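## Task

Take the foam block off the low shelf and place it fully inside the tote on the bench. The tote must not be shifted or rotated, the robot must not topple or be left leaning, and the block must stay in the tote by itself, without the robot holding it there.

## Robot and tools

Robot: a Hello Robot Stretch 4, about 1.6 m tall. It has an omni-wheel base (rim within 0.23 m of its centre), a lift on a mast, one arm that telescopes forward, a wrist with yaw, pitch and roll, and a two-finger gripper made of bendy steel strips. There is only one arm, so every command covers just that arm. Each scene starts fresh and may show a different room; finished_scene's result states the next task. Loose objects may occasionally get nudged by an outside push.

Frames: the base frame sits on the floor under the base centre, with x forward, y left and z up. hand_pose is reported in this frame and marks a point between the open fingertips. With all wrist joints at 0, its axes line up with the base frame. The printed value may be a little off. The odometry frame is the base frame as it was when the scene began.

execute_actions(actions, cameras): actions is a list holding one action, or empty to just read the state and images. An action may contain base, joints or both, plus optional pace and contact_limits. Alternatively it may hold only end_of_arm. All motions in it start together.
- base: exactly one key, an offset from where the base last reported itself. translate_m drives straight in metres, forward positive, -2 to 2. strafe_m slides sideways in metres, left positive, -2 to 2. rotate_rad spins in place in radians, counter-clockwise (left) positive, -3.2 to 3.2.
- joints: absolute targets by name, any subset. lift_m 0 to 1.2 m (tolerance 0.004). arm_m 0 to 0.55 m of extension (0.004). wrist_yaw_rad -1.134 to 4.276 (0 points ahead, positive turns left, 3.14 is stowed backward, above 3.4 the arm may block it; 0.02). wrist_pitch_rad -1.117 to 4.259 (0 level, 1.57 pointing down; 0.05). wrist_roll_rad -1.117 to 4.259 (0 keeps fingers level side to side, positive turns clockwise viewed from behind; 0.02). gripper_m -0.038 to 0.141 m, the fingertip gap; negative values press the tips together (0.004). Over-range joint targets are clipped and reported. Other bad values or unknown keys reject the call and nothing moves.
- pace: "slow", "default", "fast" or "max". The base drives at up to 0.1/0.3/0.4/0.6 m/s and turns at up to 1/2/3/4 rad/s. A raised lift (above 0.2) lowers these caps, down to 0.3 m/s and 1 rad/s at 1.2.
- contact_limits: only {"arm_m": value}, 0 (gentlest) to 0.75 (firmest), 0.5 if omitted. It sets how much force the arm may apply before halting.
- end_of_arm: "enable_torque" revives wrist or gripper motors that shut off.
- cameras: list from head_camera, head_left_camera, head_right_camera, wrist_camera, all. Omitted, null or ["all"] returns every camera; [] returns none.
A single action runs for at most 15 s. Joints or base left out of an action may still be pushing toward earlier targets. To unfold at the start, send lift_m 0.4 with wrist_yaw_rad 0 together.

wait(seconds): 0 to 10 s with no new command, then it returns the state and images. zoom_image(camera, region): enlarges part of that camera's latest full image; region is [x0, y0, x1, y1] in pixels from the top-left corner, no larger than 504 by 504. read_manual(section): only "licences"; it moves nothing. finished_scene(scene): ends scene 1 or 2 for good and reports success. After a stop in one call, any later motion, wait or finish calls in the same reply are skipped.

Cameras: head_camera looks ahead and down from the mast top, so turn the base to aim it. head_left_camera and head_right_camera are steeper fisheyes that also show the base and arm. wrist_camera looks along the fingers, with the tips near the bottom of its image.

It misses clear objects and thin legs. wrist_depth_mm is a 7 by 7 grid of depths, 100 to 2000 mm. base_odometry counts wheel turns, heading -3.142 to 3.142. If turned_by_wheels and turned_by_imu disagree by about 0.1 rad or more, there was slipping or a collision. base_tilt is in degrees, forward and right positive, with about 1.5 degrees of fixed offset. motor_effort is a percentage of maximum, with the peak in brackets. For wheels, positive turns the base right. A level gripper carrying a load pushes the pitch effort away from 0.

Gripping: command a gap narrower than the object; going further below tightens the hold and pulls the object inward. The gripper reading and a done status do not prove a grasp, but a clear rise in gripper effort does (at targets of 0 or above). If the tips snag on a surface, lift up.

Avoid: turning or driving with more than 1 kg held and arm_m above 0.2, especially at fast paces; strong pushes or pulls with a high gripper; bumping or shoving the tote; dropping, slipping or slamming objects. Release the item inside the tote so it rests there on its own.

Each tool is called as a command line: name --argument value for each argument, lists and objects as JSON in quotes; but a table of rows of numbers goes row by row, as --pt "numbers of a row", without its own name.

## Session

execute_actions --actions '[]'

Scene clock: 0.00 s.
base_odometry: x=+0.000 y=+0.000 heading=+0.000 (m, m, rad; odometry frame)
turned_by_wheels: +0.000 (rad since the last result)
turned_by_imu: +0.000 (rad since the last result)
base_tilt: forward=+0.7 right=-0.6 (deg)
lidar_m: 1.18 1.15 1.30 2.19 2.17 2.05 1.02 1.00 1.11 1.68 1.90 2.03
base_status: not commanded
joint_positions: lift_m=+0.297 arm_m=-0.002 wrist_yaw_rad=+3.116 wrist_pitch_rad=-0.004 wrist_roll_rad=+0.012 gripper_m=+0.057
joint_status: not commanded
motor_effort: lift_m=+20 arm_m=+0 wrist_yaw_rad=+2 wrist_pitch_rad=-5 wrist_roll_rad=-1 gripper_m=-4 wheel_0=+0 wheel_1=+0 wheel_2=+0 (%)
hand_pose: x=-0.1176 y=+0.0948 z=+0.4768 quat_wxyz=(+0.013, +0.002, +0.006, +1.000) (m; base frame)
wrist_depth_mm: - 134 1863 1983 - - - / - 134 1229 - - - - / 113 135 281 - - - - / 133 207 1921 - - - - / 1008 1118 1205 - - - - / 1042 1098 211 1618 201 1808 1863 / 1060 1025 1182 634 1182 1229 1255
pictures: head_camera, head_left_camera, head_right_camera, wrist_camera
Images, in order (width x height): head_camera 420x560, head_left_camera 420x672, head_right_camera 420x672, wrist_camera 616x392.

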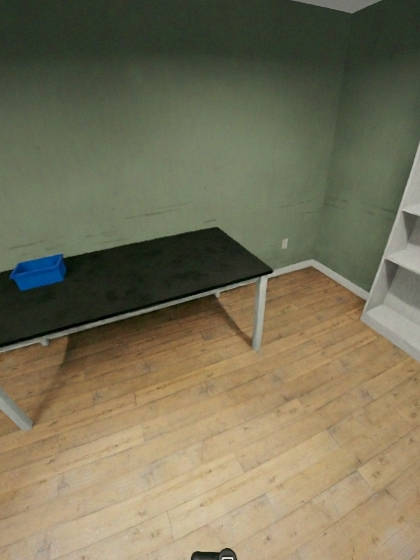

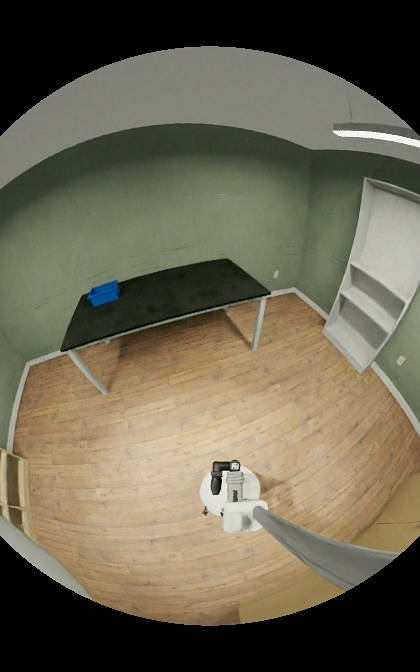

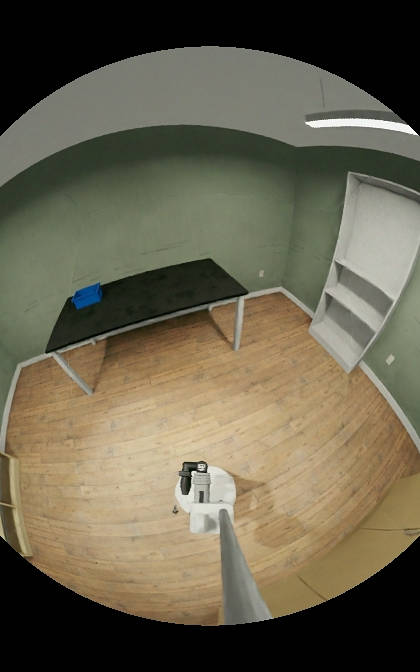

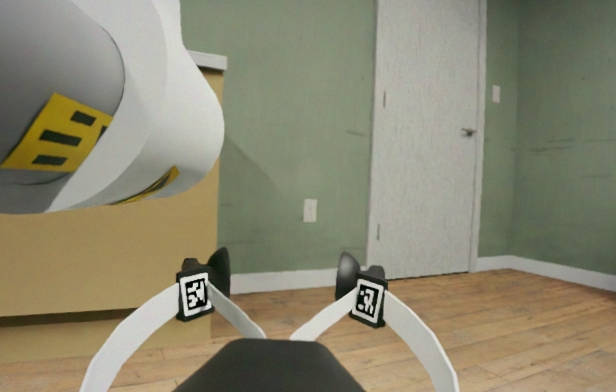

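zoom_image --camera "head_camera" --region '[0, 210, 290, 440]'

zoom_image --camera "head_left_camera" --region '[0, 250, 280, 570]'

zoom_image --camera "head_left_camera" --region '[0, 430, 80, 560]'

Region (0, 210, 290, 440) of head_camera's 420x560 image, scaled by 1.738, with more detail than that image has; it fills the top 400 rows of this view, and the rest is white.

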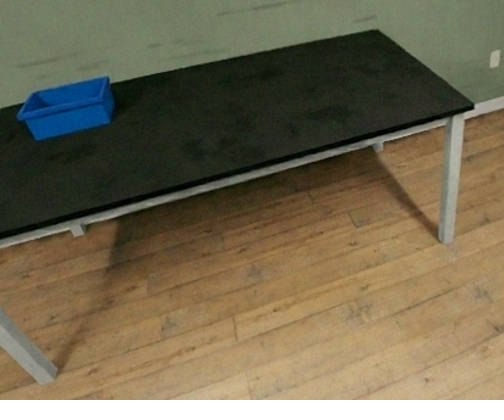

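Region (0, 250, 280, 570) of head_left_camera's 420x672 image, scaled by 1.575, with more detail than that image has; it fills the left 441 columns of this view, and the rest is white.

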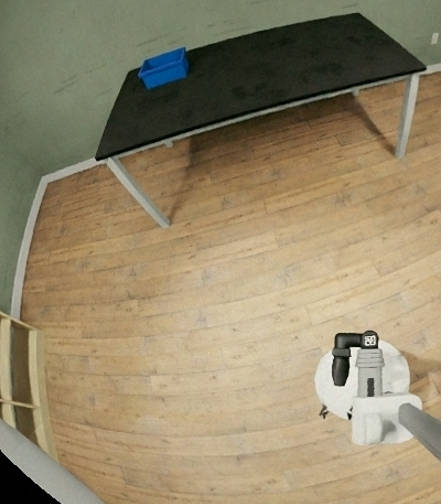

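Region (0, 430, 80, 560) of head_left_camera's 420x672 image, scaled by 3.877, with more detail than that image has; it fills the left 310 columns of this view, and the rest is white.

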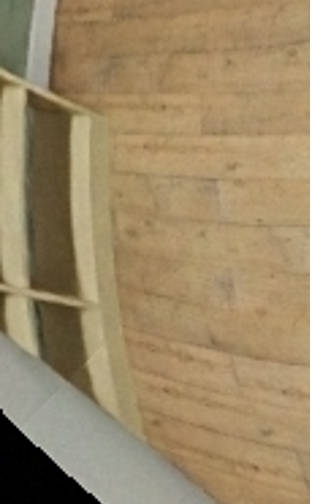

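execute_actions --actions '[{"base": {"rotate_rad": 1.88}, "joints": {"lift_m": 0.42, "wrist_yaw_rad": 0, "gripper_m": 0.141}, "pace": "max"}]'

Scene clock: 45.77 s.
base_odometry: x=+0.000 y=+0.000 heading=+1.879 (m, m, rad; odometry frame)
turned_by_wheels: +1.879 (rad since the last result)
turned_by_imu: +1.862 (rad since the last result)
base_tilt: forward=+0.8 right=-0.6 (deg)
lidar_m: 2.14 2.21 1.74 1.03 1.04 1.35 1.90 1.94 1.25 1.15 1.21 2.71
base_status: done
joint_positions: lift_m=+0.420 arm_m=-0.002 wrist_yaw_rad=+0.001 wrist_pitch_rad=-0.004 wrist_roll_rad=+0.012 gripper_m=+0.141
joint_status: all done
motor_effort: lift_m=+22(26) arm_m=+0(0) wrist_yaw_rad=+1(5) wrist_pitch_rad=-6(7) wrist_roll_rad=+0(0) gripper_m=+1(6) wheel_0=-5(11) wheel_1=-5(12) wheel_2=-2(14) (%)
hand_pose: x=+0.4571 y=-0.0873 z=+0.5993 quat_wxyz=(+1.000, +0.006, -0.002, +0.000) (m; base frame)
wrist_depth_mm: - - - - - - - / - - - - - - - / - - - - - - - / - - - - - - - / - 1983 - - - - - / 1863 194 1708 1983 213 1983 - / 1281 1336 1397 759 1499 1464 1499
pictures: head_camera, head_left_camera, head_right_camera, wrist_camera
Images, in order (width x height): head_camera 420x560, head_left_camera 420x672, head_right_camera 420x672, wrist_camera 616x392.

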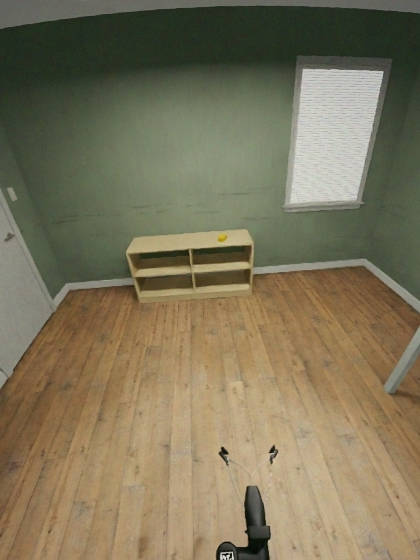

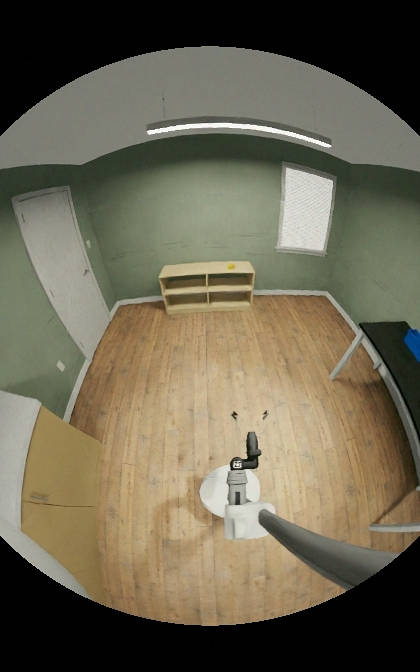

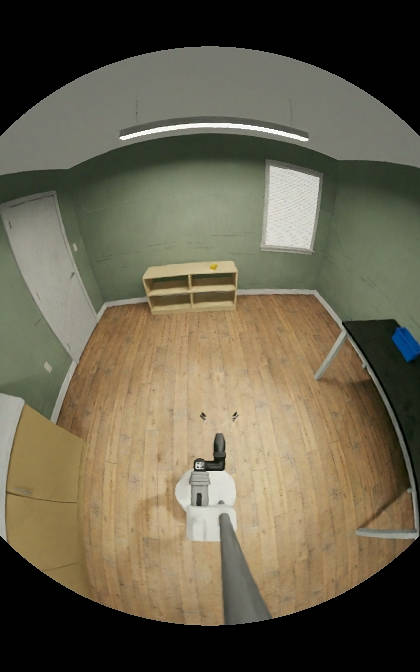

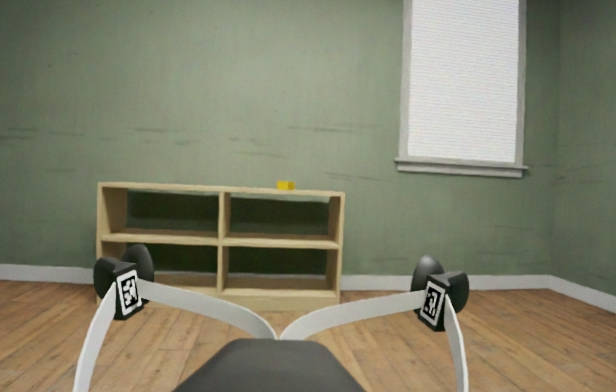

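zoom_image --camera "head_camera" --region '[120, 215, 270, 315]'

zoom_image --camera "head_camera" --region '[195, 220, 260, 260]'

zoom_image --camera "wrist_camera" --region '[80, 150, 480, 340]'

zoom_image --camera "wrist_camera" --region '[250, 165, 350, 205]'

Region (120, 215, 270, 315) of head_camera's 420x560 image, scaled by 3.360, with more detail than that image has.

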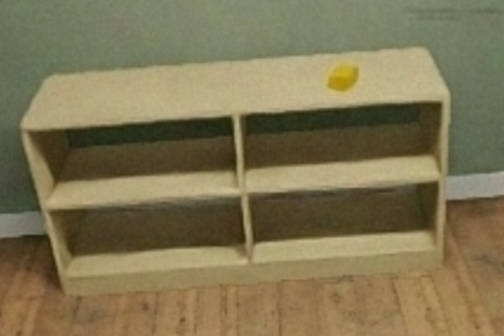

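Region (195, 220, 260, 260) of head_camera's 420x560 image, scaled by 7.754, with more detail than that image has; it fills the top 310 rows of this view, and the rest is white.

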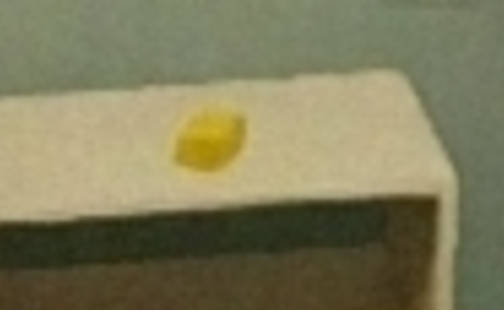

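Region (80, 150, 480, 340) of wrist_camera's 616x392 image, scaled by 1.260; it fills the top 239 rows of this view, and the rest is white.

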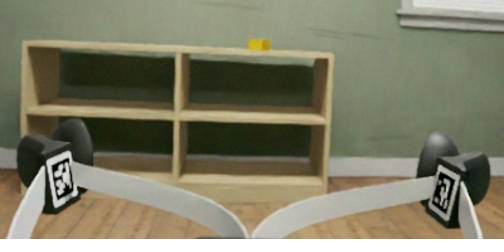

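Region (250, 165, 350, 205) of wrist_camera's 616x392 image, scaled by 5.040; it fills the top 202 rows of this view, and the rest is white.

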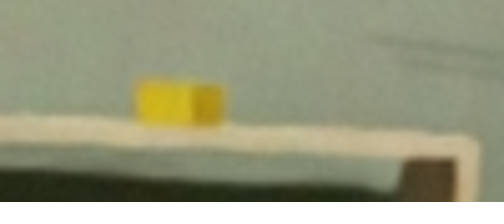

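execute_actions --actions '[{"base": {"translate_m": 1.67}, "joints": {"lift_m": 0.84, "arm_m": 0.47, "wrist_pitch_rad": 1.57, "wrist_roll_rad": 0.5}, "pace": "max"}]'

Scene clock: 86.87 s.
base_odometry: x=-0.508 y=+1.591 heading=+1.880 (m, m, rad; odometry frame)
turned_by_wheels: +0.001 (rad since the last result)
turned_by_imu: +0.000 (rad since the last result)
base_tilt: forward=+0.8 right=-0.6 (deg)
lidar_m: 0.47 0.50 0.68 1.72 1.78 1.74 3.55 1.65 1.29 1.99 1.33 0.51
base_status: done
joint_positions: lift_m=+0.840 arm_m=+0.469 wrist_yaw_rad=+0.000 wrist_pitch_rad=+1.570 wrist_roll_rad=+0.500 gripper_m=+0.141
joint_status: all done
motor_effort: lift_m=+22(26) arm_m=+8(9) wrist_yaw_rad=+0(0) wrist_pitch_rad=+0(9) wrist_roll_rad=+1(5) gripper_m=+3(1) wheel_0=+5(14) wheel_1=+6(13) wheel_2=-1(17) (%)
hand_pose: x=+0.6398 y=-0.0874 z=+0.7295 quat_wxyz=(+0.685, +0.175, +0.685, -0.175) (m; base frame)
wrist_depth_mm: 353 332 332 334 340 342 991 / 330 332 336 338 343 343 347 / 330 332 338 340 343 345 351 / 332 334 340 342 345 349 353 / 332 334 340 297 343 351 676 / 336 191 342 298 213 991 1008 / 336 340 343 228 976 1008 1008
pictures: head_camera, head_left_camera, head_right_camera, wrist_camera
Images, in order (width x height): head_camera 420x560, head_left_camera 420x672, head_right_camera 420x672, wrist_camera 616x392.

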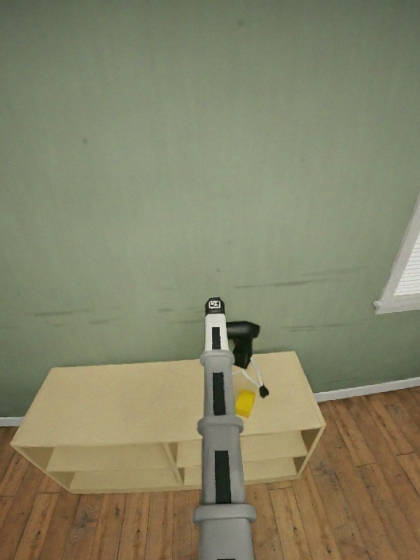

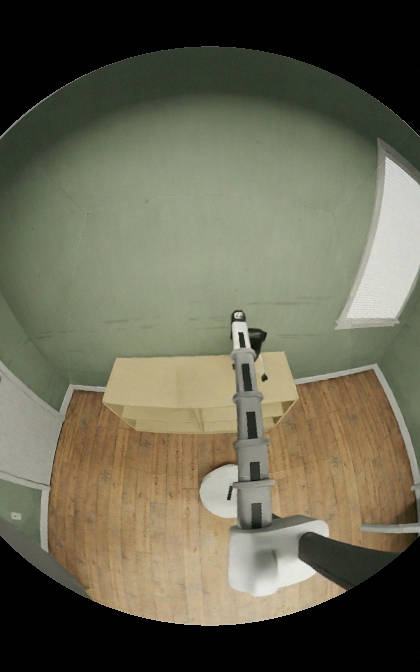

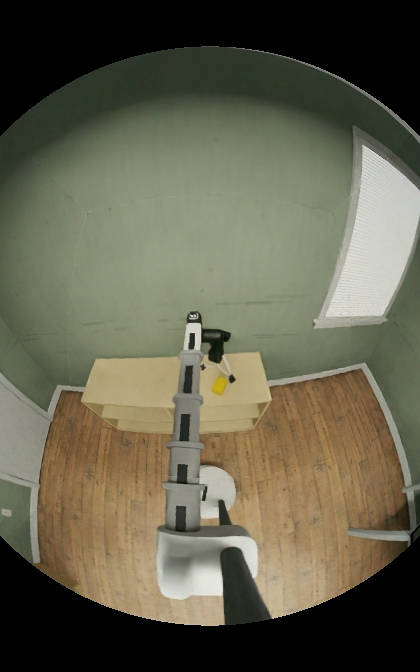

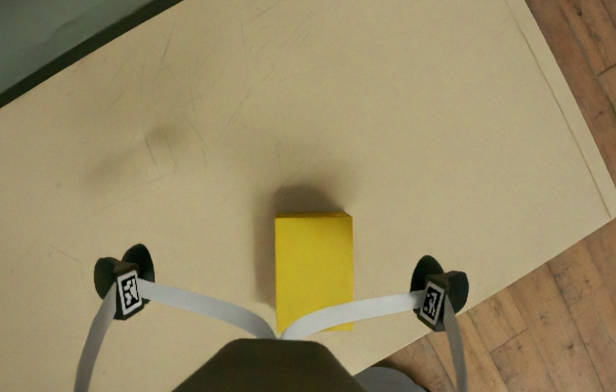

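zoom_image --camera "wrist_camera" --region '[230, 180, 480, 392]'

Region (230, 180, 480, 392) of wrist_camera's 616x392 image, scaled by 2.016; it fills the top 427 rows of this view, and the rest is white.

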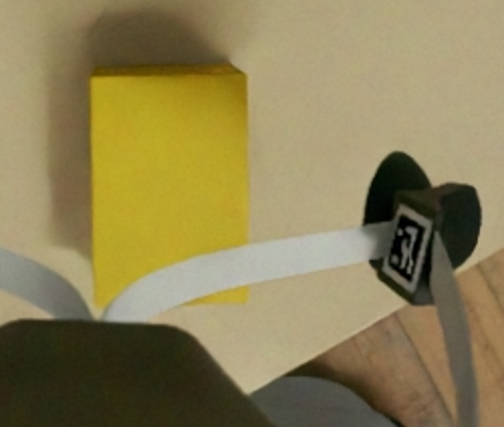

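execute_actions --actions '[{"base": {"strafe_m": -0.012}, "joints": {"lift_m": 0.753, "arm_m": 0.443, "wrist_roll_rad": 0.447, "gripper_m": 0.1}, "pace": "fast"}]' --cameras '["wrist_camera"]'

Scene clock: 121.30 s.
base_odometry: x=-0.497 y=+1.594 heading=+1.880 (m, m, rad; odometry frame)
turned_by_wheels: +0.000 (rad since the last result)
turned_by_imu: +0.000 (rad since the last result)
base_tilt: forward=+0.8 right=-0.6 (deg)
lidar_m: 0.48 0.51 0.70 1.71 1.77 1.78 3.58 1.65 1.30 1.96 1.34 0.51
base_status: done
joint_positions: lift_m=+0.753 arm_m=+0.444 wrist_yaw_rad=+0.000 wrist_pitch_rad=+1.570 wrist_roll_rad=+0.448 gripper_m=+0.100
joint_status: all done
motor_effort: lift_m=+16(20) arm_m=-8(8) wrist_yaw_rad=+2(0) wrist_pitch_rad=+0(1) wrist_roll_rad=-2(4) gripper_m=-1(3) wheel_0=+5(16) wheel_1=-5(14) wheel_2=+0(0) (%)
hand_pose: x=+0.6155 y=-0.0874 z=+0.6430 quat_wxyz=(+0.690, +0.157, +0.689, -0.157) (m; base frame)
wrist_depth_mm: 243 244 248 250 252 255 256 / 244 247 248 252 253 255 259 / 246 248 250 253 256 257 260 / 247 249 252 254 256 259 263 / 248 249 218 210 258 260 264 / 250 250 210 211 198 263 904 / 251 254 254 160 260 904 917
pictures: wrist_camera
Images, in order (width x height): wrist_camera 616x392.

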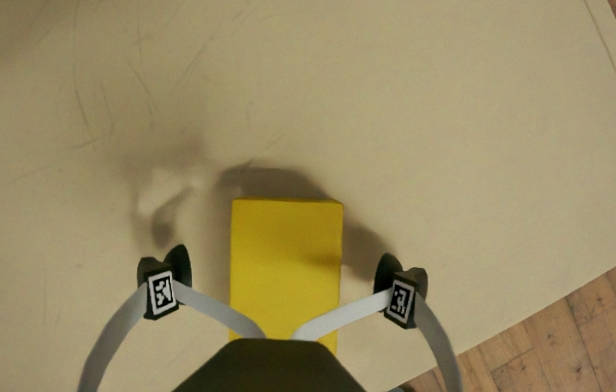

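The block is centred between the fingers, so I'll close the gripper.

execute_actions --actions '[{"joints": {"gripper_m": 0.02}, "pace": "fast"}]'

Scene clock: 127.10 s.
base_odometry: x=-0.497 y=+1.594 heading=+1.880 (m, m, rad; odometry frame)
turned_by_wheels: +0.000 (rad since the last result)
turned_by_imu: +0.000 (rad since the last result)
base_tilt: forward=+0.8 right=-0.6 (deg)
lidar_m: 0.49 0.51 0.68 1.72 1.80 1.80 3.58 1.64 1.29 1.97 1.31 0.51
base_status: not commanded
joint_positions: lift_m=+0.753 arm_m=+0.444 wrist_yaw_rad=+0.000 wrist_pitch_rad=+1.570 wrist_roll_rad=+0.448 gripper_m=+0.020
joint_status: all done
motor_effort: lift_m=+16(16) arm_m=-8(8) wrist_yaw_rad=+1(1) wrist_pitch_rad=+0(1) wrist_roll_rad=-1(2) gripper_m=-20(16) wheel_0=+5(5) wheel_1=-5(5) wheel_2=+0(0) (%)
hand_pose: x=+0.6155 y=-0.0874 z=+0.6430 quat_wxyz=(+0.690, +0.157, +0.689, -0.157) (m; base frame)
wrist_depth_mm: 243 245 247 250 253 255 257 / 243 247 249 252 254 256 258 / 246 248 250 252 255 257 260 / 247 249 251 253 257 260 262 / 249 251 200 197 258 260 263 / 250 177 197 198 187 263 917 / 251 252 255 119 260 917 931
pictures: head_camera, head_left_camera, head_right_camera, wrist_camera
Images, in order (width x height): head_camera 420x560, head_left_camera 420x672, head_right_camera 420x672, wrist_camera 616x392.

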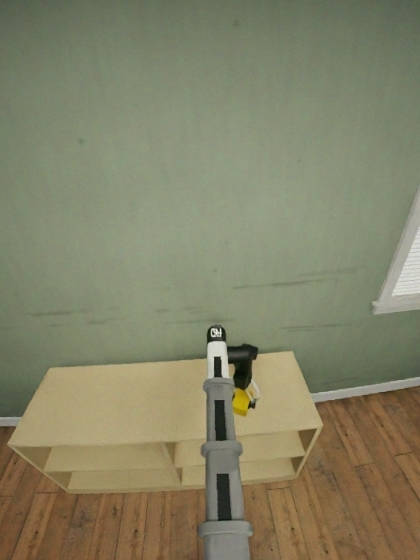

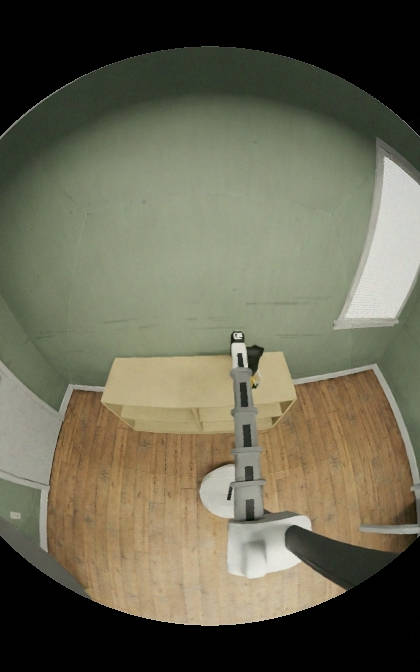

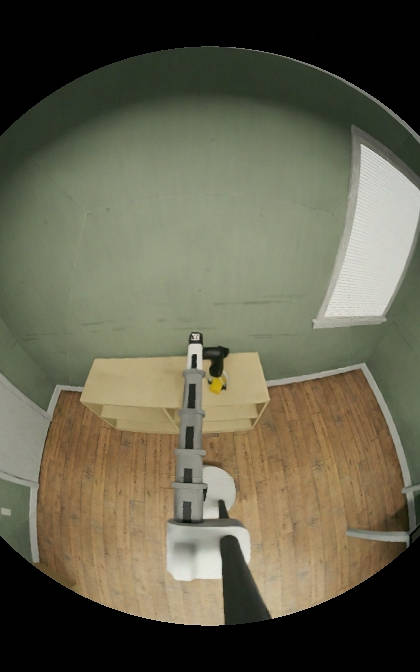

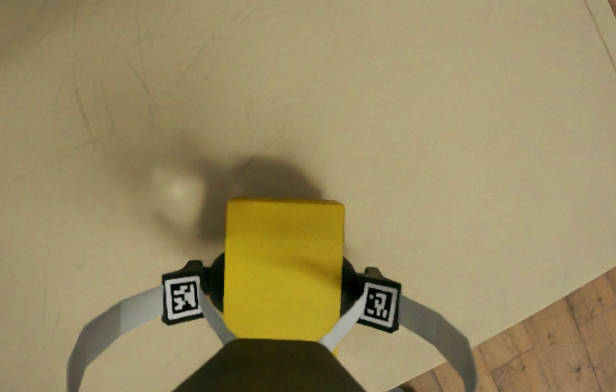

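execute_actions --actions '[{"base": {"rotate_rad": -1.91}, "joints": {"lift_m": 0.8, "arm_m": 0.05, "wrist_yaw_rad": 1.57, "wrist_roll_rad": 0.59}, "pace": "max"}]'

Scene clock: 175.20 s.
base_odometry: x=-0.497 y=+1.594 heading=-0.029 (m, m, rad; odometry frame)
turned_by_wheels: -1.909 (rad since the last result)
turned_by_imu: -1.892 (rad since the last result)
base_tilt: forward=+0.8 right=-0.6 (deg)
lidar_m: 1.30 1.98 0.62 0.48 0.49 0.55 0.87 1.72 1.74 1.85 3.55 1.37
base_status: done
joint_positions: lift_m=+0.800 arm_m=+0.051 wrist_yaw_rad=+1.570 wrist_pitch_rad=+1.570 wrist_roll_rad=+0.590 gripper_m=+0.020
joint_status: all done
motor_effort: lift_m=+22(25) arm_m=-8(9) wrist_yaw_rad=+3(8) wrist_pitch_rad=-2(1) wrist_roll_rad=+0(4) gripper_m=-20(22) wheel_0=+7(14) wheel_1=+5(12) wheel_2=+4(12) (%)
hand_pose: x=+0.3097 y=+0.0000 z=+0.6895 quat_wxyz=(+0.624, -0.333, +0.624, +0.333) (m; base frame)
wrist_depth_mm: 809 904 904 917 931 931 946 / 891 904 904 917 931 931 946 / 904 917 917 917 931 931 946 / 904 715 891 917 931 960 960 / 715 691 201 198 946 946 960 / 699 177 197 198 187 960 960 / 904 699 707 119 960 960 976
pictures: head_camera, head_left_camera, head_right_camera, wrist_camera
Images, in order (width x height): head_camera 420x560, head_left_camera 420x672, head_right_camera 420x672, wrist_camera 616x392.

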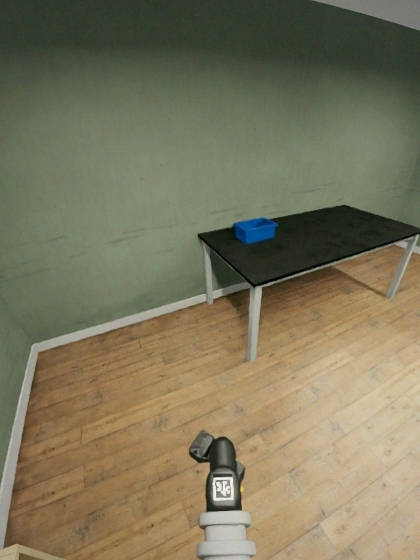

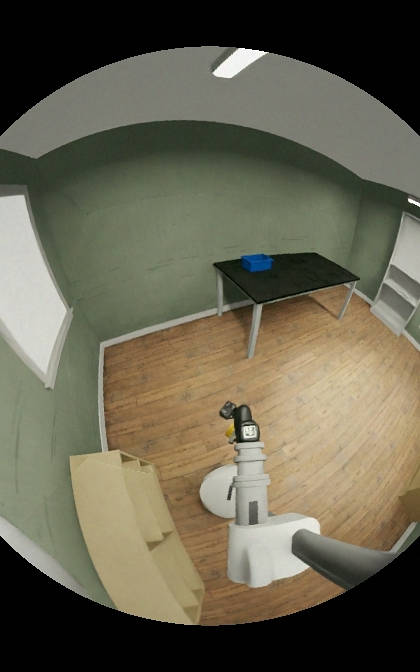

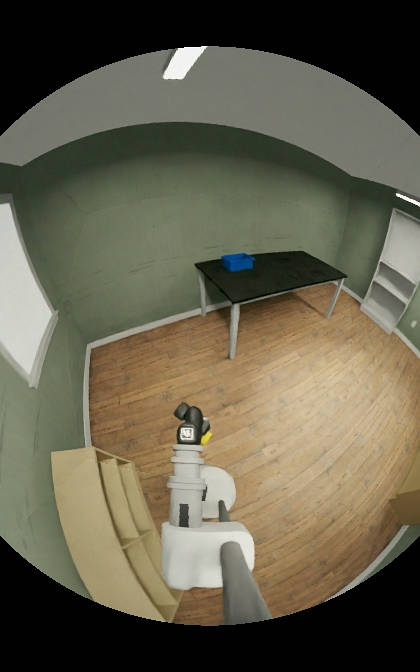

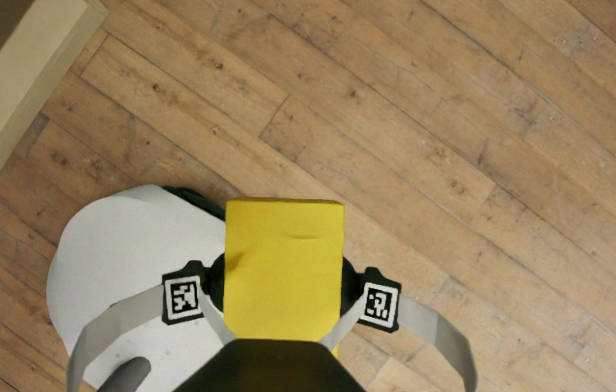

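zoom_image --camera "head_camera" --region '[180, 200, 320, 370]'

zoom_image --camera "head_camera" --region '[190, 205, 290, 295]'

Region (180, 200, 320, 370) of head_camera's 420x560 image, scaled by 2.965, with more detail than that image has; it fills the left 415 columns of this view, and the rest is white.

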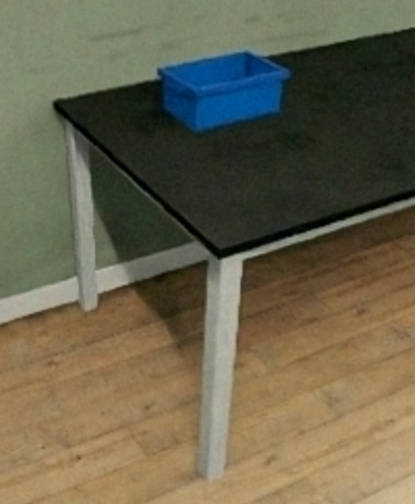

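Region (190, 205, 290, 295) of head_camera's 420x560 image, scaled by 5.040, with more detail than that image has; it fills the top 454 rows of this view, and the rest is white.

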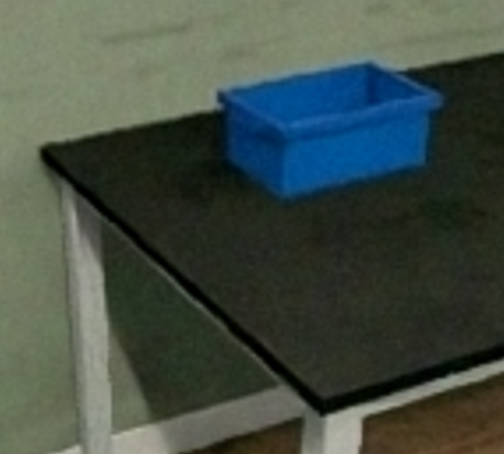

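execute_actions --actions '[{"base": {"rotate_rad": 0.06}, "pace": "max"}]' --cameras '[]'

execute_actions --actions '[{"base": {"translate_m": 1.37}, "joints": {"lift_m": 1.09, "arm_m": 0.18, "wrist_roll_rad": 0.53}, "pace": "max"}]'

Scene clock: 241.50 s.
base_odometry: x=-0.497 y=+1.594 heading=+0.030 (m, m, rad; odometry frame)
turned_by_wheels: +0.059 (rad since the last result)
turned_by_imu: +0.058 (rad since the last result)
base_tilt: forward=+0.8 right=-0.6 (deg)
lidar_m: 1.30 1.96 0.61 0.50 0.49 0.56 0.92 1.71 1.77 2.03 2.56 1.32
base_status: done
joint_positions: lift_m=+0.800 arm_m=+0.051 wrist_yaw_rad=+1.570 wrist_pitch_rad=+1.570 wrist_roll_rad=+0.590 gripper_m=+0.020
joint_status: not commanded
motor_effort: lift_m=+22(22) arm_m=-8(8) wrist_yaw_rad=+2(4) wrist_pitch_rad=+1(2) wrist_roll_rad=+0(0) gripper_m=-22(19) wheel_0=-5(7) wheel_1=-6(7) wheel_2=-2(8) (%)
hand_pose: x=+0.3097 y=+0.0001 z=+0.6895 quat_wxyz=(+0.624, -0.333, +0.624, +0.333) (m; base frame)
wrist_depth_mm: 820 891 904 904 931 917 946 / 866 891 917 917 917 917 946 / 891 917 904 917 946 931 946 / 904 723 917 917 931 946 946 / 707 699 201 198 946 946 946 / 707 178 198 198 187 946 960 / 904 707 707 119 960 960 960
pictures: none
No camera images: the call's "cameras" was empty. Leave "cameras" out to get every camera's image.

Scene clock: 246.23 s.
base_odometry: x=+0.873 y=+1.637 heading=+0.031 (m, m, rad; odometry frame)
turned_by_wheels: +0.001 (rad since the last result)
turned_by_imu: -0.001 (rad since the last result)
base_tilt: forward=+0.7 right=-0.5 (deg)
lidar_m: 0.43 0.69 0.76 1.23 1.32 1.28 1.75 2.58 0.32 0.25 0.25 0.26
base_status: done
joint_positions: lift_m=+1.090 arm_m=+0.179 wrist_yaw_rad=+1.570 wrist_pitch_rad=+1.570 wrist_roll_rad=+0.531 gripper_m=+0.020
joint_status: all done
motor_effort: lift_m=+23(27) arm_m=+8(9) wrist_yaw_rad=+2(1) wrist_pitch_rad=+0(1) wrist_roll_rad=-1(5) gripper_m=-21(20) wheel_0=+6(10) wheel_1=+6(10) wheel_2=+0(14) (%)
hand_pose: x=+0.4369 y=+0.0001 z=+0.9795 quat_wxyz=(+0.614, -0.351, +0.614, +0.351) (m; base frame)
wrist_depth_mm: 1182 1182 1182 820 544 402 330 / 1182 1182 1205 1160 699 480 379 / 1160 1205 1205 1205 991 452 449 / 1182 1182 1205 1205 1229 449 452 / 1205 991 201 197 449 449 455 / 1205 177 197 198 187 455 459 / 1229 991 1229 119 452 455 459
pictures: head_camera, head_left_camera, head_right_camera, wrist_camera
Images, in order (width x height): head_camera 420x560, head_left_camera 420x672, head_right_camera 420x672, wrist_camera 616x392.

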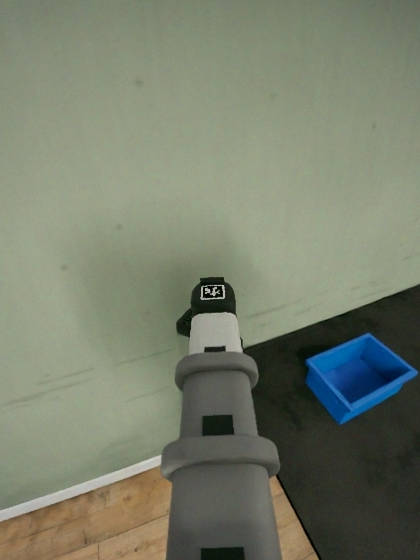

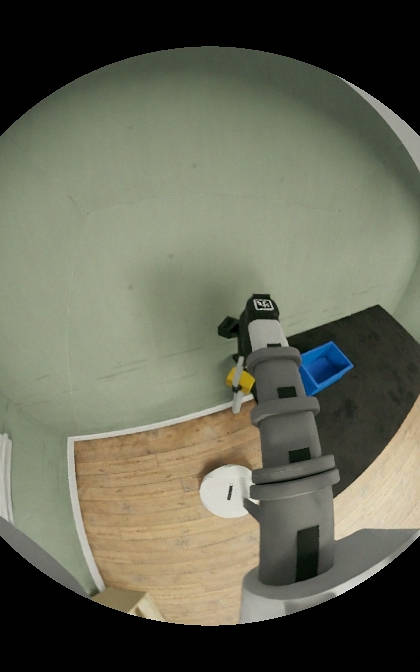

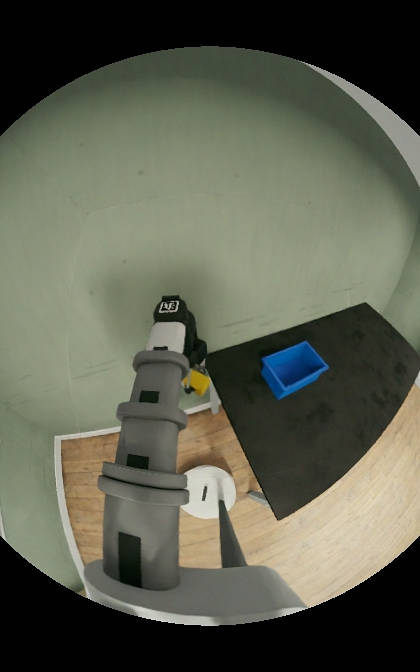

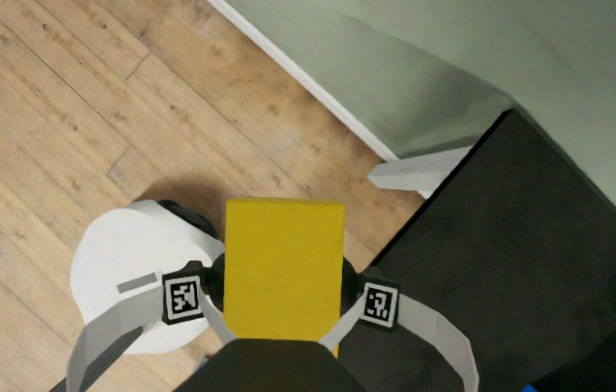

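zoom_image --camera "head_camera" --region '[280, 310, 420, 450]'

zoom_image --camera "head_right_camera" --region '[170, 320, 370, 540]'

Region (280, 310, 420, 450) of head_camera's 420x560 image, scaled by 3.600, with more detail than that image has.

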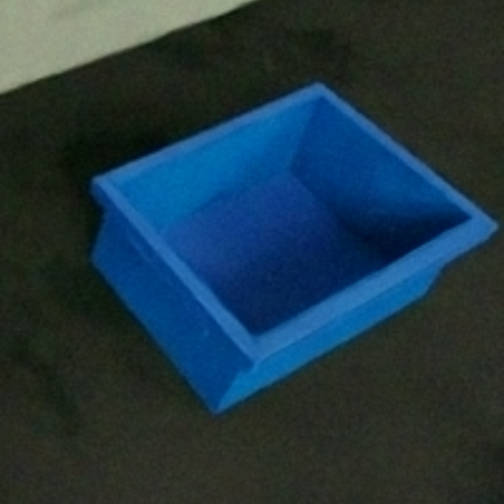

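Region (170, 320, 370, 540) of head_right_camera's 420x672 image, scaled by 2.291, with more detail than that image has; it fills the left 458 columns of this view, and the rest is white.

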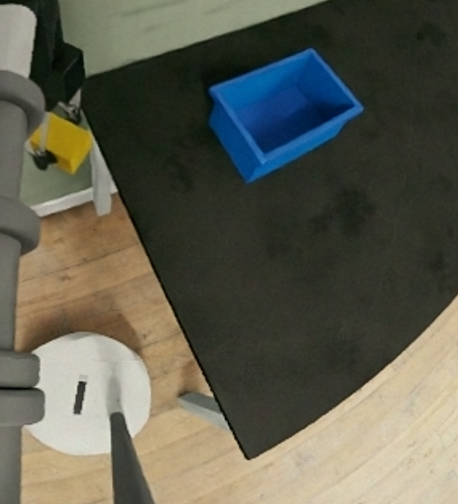

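execute_actions --actions '[{"base": {"rotate_rad": -0.698}, "joints": {"lift_m": 1.055, "arm_m": 0.487, "wrist_roll_rad": 0.51}, "pace": "max", "contact_limits": {"arm_m": 0.25}}]' --cameras '["wrist_camera", "head_right_camera"]'

Scene clock: 274.47 s.
base_odometry: x=+0.873 y=+1.637 heading=-0.666 (m, m, rad; odometry frame)
turned_by_wheels: -0.697 (rad since the last result)
turned_by_imu: -0.690 (rad since the last result)
base_tilt: forward=+0.8 right=-0.6 (deg)
lidar_m: 0.26 0.38 0.68 0.71 1.00 1.31 1.30 1.34 3.02 2.59 0.25 0.25
base_status: done
joint_positions: lift_m=+1.055 arm_m=+0.486 wrist_yaw_rad=+1.570 wrist_pitch_rad=+1.570 wrist_roll_rad=+0.510 gripper_m=+0.020
joint_status: all done
motor_effort: lift_m=+16(19) arm_m=+7(10) wrist_yaw_rad=+3(2) wrist_pitch_rad=+1(2) wrist_roll_rad=-1(1) gripper_m=-20(19) wheel_0=+8(12) wheel_1=+6(12) wheel_2=+4(10) (%)
contact_limits: arm_m 0.25
hand_pose: x=+0.7439 y=+0.0001 z=+0.9450 quat_wxyz=(+0.610, -0.357, +0.610, +0.358) (m; base frame)
wrist_depth_mm: 389 394 392 397 402 404 410 / 392 394 397 402 404 410 407 / 392 289 342 303 351 413 415 / 394 342 399 402 404 413 418 / 397 347 200 197 404 418 418 / 397 177 197 198 187 415 421 / 399 286 289 119 294 421 421
pictures: head_right_camera, wrist_camera
Images, in order (width x height): head_right_camera 420x672, wrist_camera 616x392.

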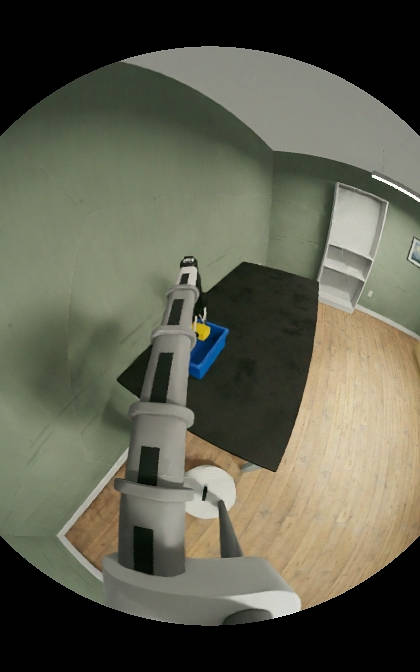

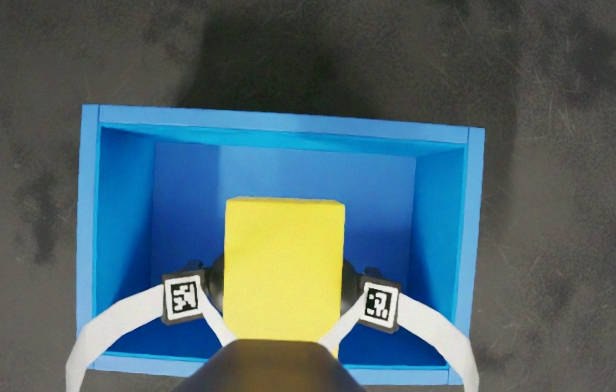

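execute_actions --actions '[{"joints": {"lift_m": 0.909}, "pace": "max"}]' --cameras '["wrist_camera"]'

Scene clock: 286.53 s.
base_odometry: x=+0.873 y=+1.637 heading=-0.666 (m, m, rad; odometry frame)
turned_by_wheels: +0.000 (rad since the last result)
turned_by_imu: +0.000 (rad since the last result)
base_tilt: forward=+0.8 right=-0.6 (deg)
lidar_m: 0.25 0.38 0.67 0.73 0.99 1.31 1.27 1.38 3.02 2.60 0.25 0.25
base_status: not commanded
joint_positions: lift_m=+0.909 arm_m=+0.486 wrist_yaw_rad=+1.570 wrist_pitch_rad=+1.570 wrist_roll_rad=+0.510 gripper_m=+0.020
joint_status: all done
motor_effort: lift_m=+17(17) arm_m=+8(8) wrist_yaw_rad=+3(4) wrist_pitch_rad=+0(2) wrist_roll_rad=-1(2) gripper_m=-19(17) wheel_0=+8(8) wheel_1=+6(6) wheel_2=+3(3) (%)
hand_pose: x=+0.7439 y=+0.0001 z=+0.7989 quat_wxyz=(+0.610, -0.357, +0.610, +0.358) (m; base frame)
wrist_depth_mm: 188 190 250 253 255 258 259 / 143 140 135 135 136 138 138 / 222 249 250 253 255 223 183 / 225 251 252 254 256 253 186 / 228 251 200 198 258 249 184 / 229 177 197 198 187 240 185 / 216 253 255 119 260 208 -
pictures: wrist_camera
Images, in order (width x height): wrist_camera 616x392.

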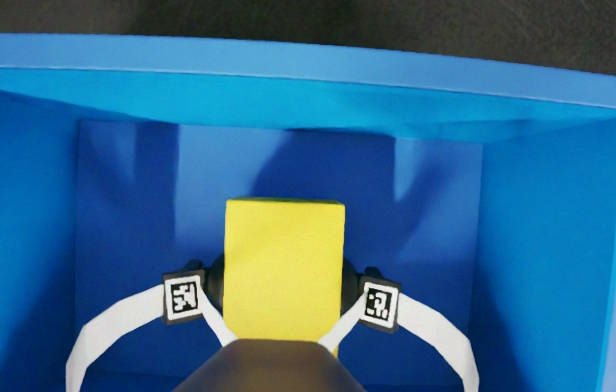

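The tote floor is now at the same depth the shelf was at pick-up, so opening the gripper should set the block down without a drop.

execute_actions --actions '[{"joints": {"gripper_m": 0.078}, "pace": "fast"}]' --cameras '["wrist_camera"]'

Scene clock: 294.07 s.
base_odometry: x=+0.873 y=+1.637 heading=-0.666 (m, m, rad; odometry frame)
turned_by_wheels: +0.000 (rad since the last result)
turned_by_imu: +0.000 (rad since the last result)
base_tilt: forward=+0.8 right=-0.6 (deg)
lidar_m: 0.26 0.38 0.68 0.72 1.02 1.33 1.27 1.34 3.00 2.58 0.26 0.25
base_status: not commanded
joint_positions: lift_m=+0.909 arm_m=+0.486 wrist_yaw_rad=+1.570 wrist_pitch_rad=+1.570 wrist_roll_rad=+0.510 gripper_m=+0.078
joint_status: all done
motor_effort: lift_m=+17(17) arm_m=+8(8) wrist_yaw_rad=+2(1) wrist_pitch_rad=-2(0) wrist_roll_rad=-1(1) gripper_m=+0(20) wheel_0=+8(8) wheel_1=+6(6) wheel_2=+3(3) (%)
hand_pose: x=+0.7439 y=+0.0001 z=+0.7989 quat_wxyz=(+0.610, -0.357, +0.610, +0.358) (m; base frame)
wrist_depth_mm: 189 191 250 253 256 258 259 / 143 140 136 135 137 138 139 / 222 248 251 252 256 224 182 / 225 250 252 254 256 252 186 / 228 251 212 211 258 247 185 / 229 250 211 211 201 242 185 / 229 253 255 160 260 224 -
pictures: wrist_camera
Images, in order (width x height): wrist_camera 616x392.

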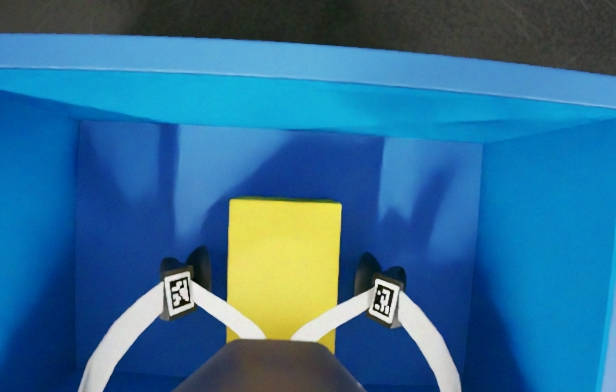

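execute_actions --actions '[{"joints": {"lift_m": 1.045}, "pace": "max"}]' --cameras '["wrist_camera", "head_right_camera"]'

Scene clock: 300.87 s.
base_odometry: x=+0.873 y=+1.637 heading=-0.666 (m, m, rad; odometry frame)
turned_by_wheels: +0.000 (rad since the last result)
turned_by_imu: +0.000 (rad since the last result)
base_tilt: forward=+0.7 right=-0.5 (deg)
lidar_m: 0.26 0.38 0.68 0.72 0.99 1.33 1.30 1.35 3.01 2.58 0.26 0.25
base_status: not commanded
joint_positions: lift_m=+1.045 arm_m=+0.486 wrist_yaw_rad=+1.570 wrist_pitch_rad=+1.570 wrist_roll_rad=+0.510 gripper_m=+0.078
joint_status: all done
motor_effort: lift_m=+23(26) arm_m=+8(8) wrist_yaw_rad=+2(1) wrist_pitch_rad=+1(0) wrist_roll_rad=-1(1) gripper_m=+1(0) wheel_0=+8(8) wheel_1=+5(6) wheel_2=+3(3) (%)
hand_pose: x=+0.7439 y=+0.0001 z=+0.9345 quat_wxyz=(+0.610, -0.357, +0.610, +0.358) (m; base frame)
wrist_depth_mm: 377 379 387 387 392 397 399 / 377 382 387 392 394 399 399 / 382 289 340 303 330 399 404 / 382 342 389 389 397 317 404 / 384 343 389 347 397 404 407 / 387 277 338 384 201 404 410 / 392 273 283 200 293 410 415
pictures: head_right_camera, wrist_camera
Images, in order (width x height): head_right_camera 420x672, wrist_camera 616x392.

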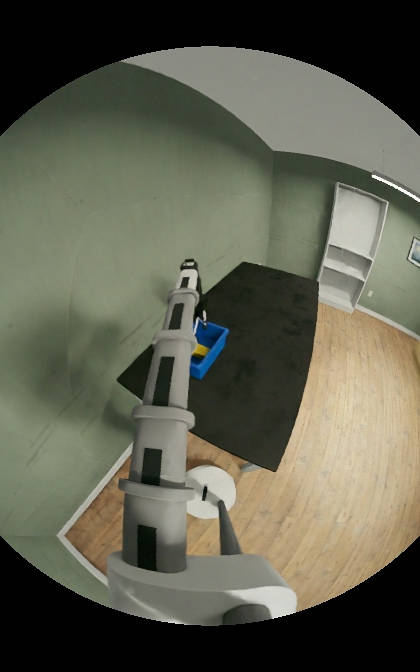

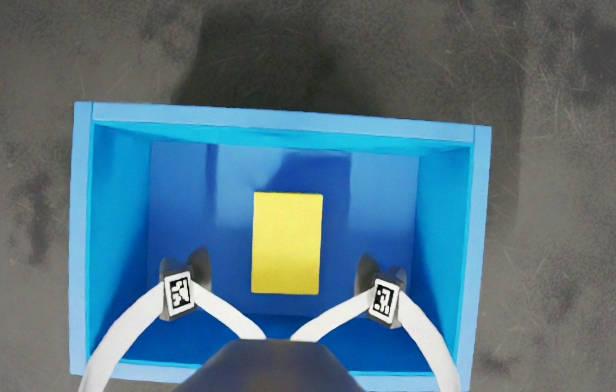

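The foam block is flat on the tote's floor, the tote hasn't moved, and the gripper is above the rim.

finished_scene --scene 2

The scene is finished: the task was done.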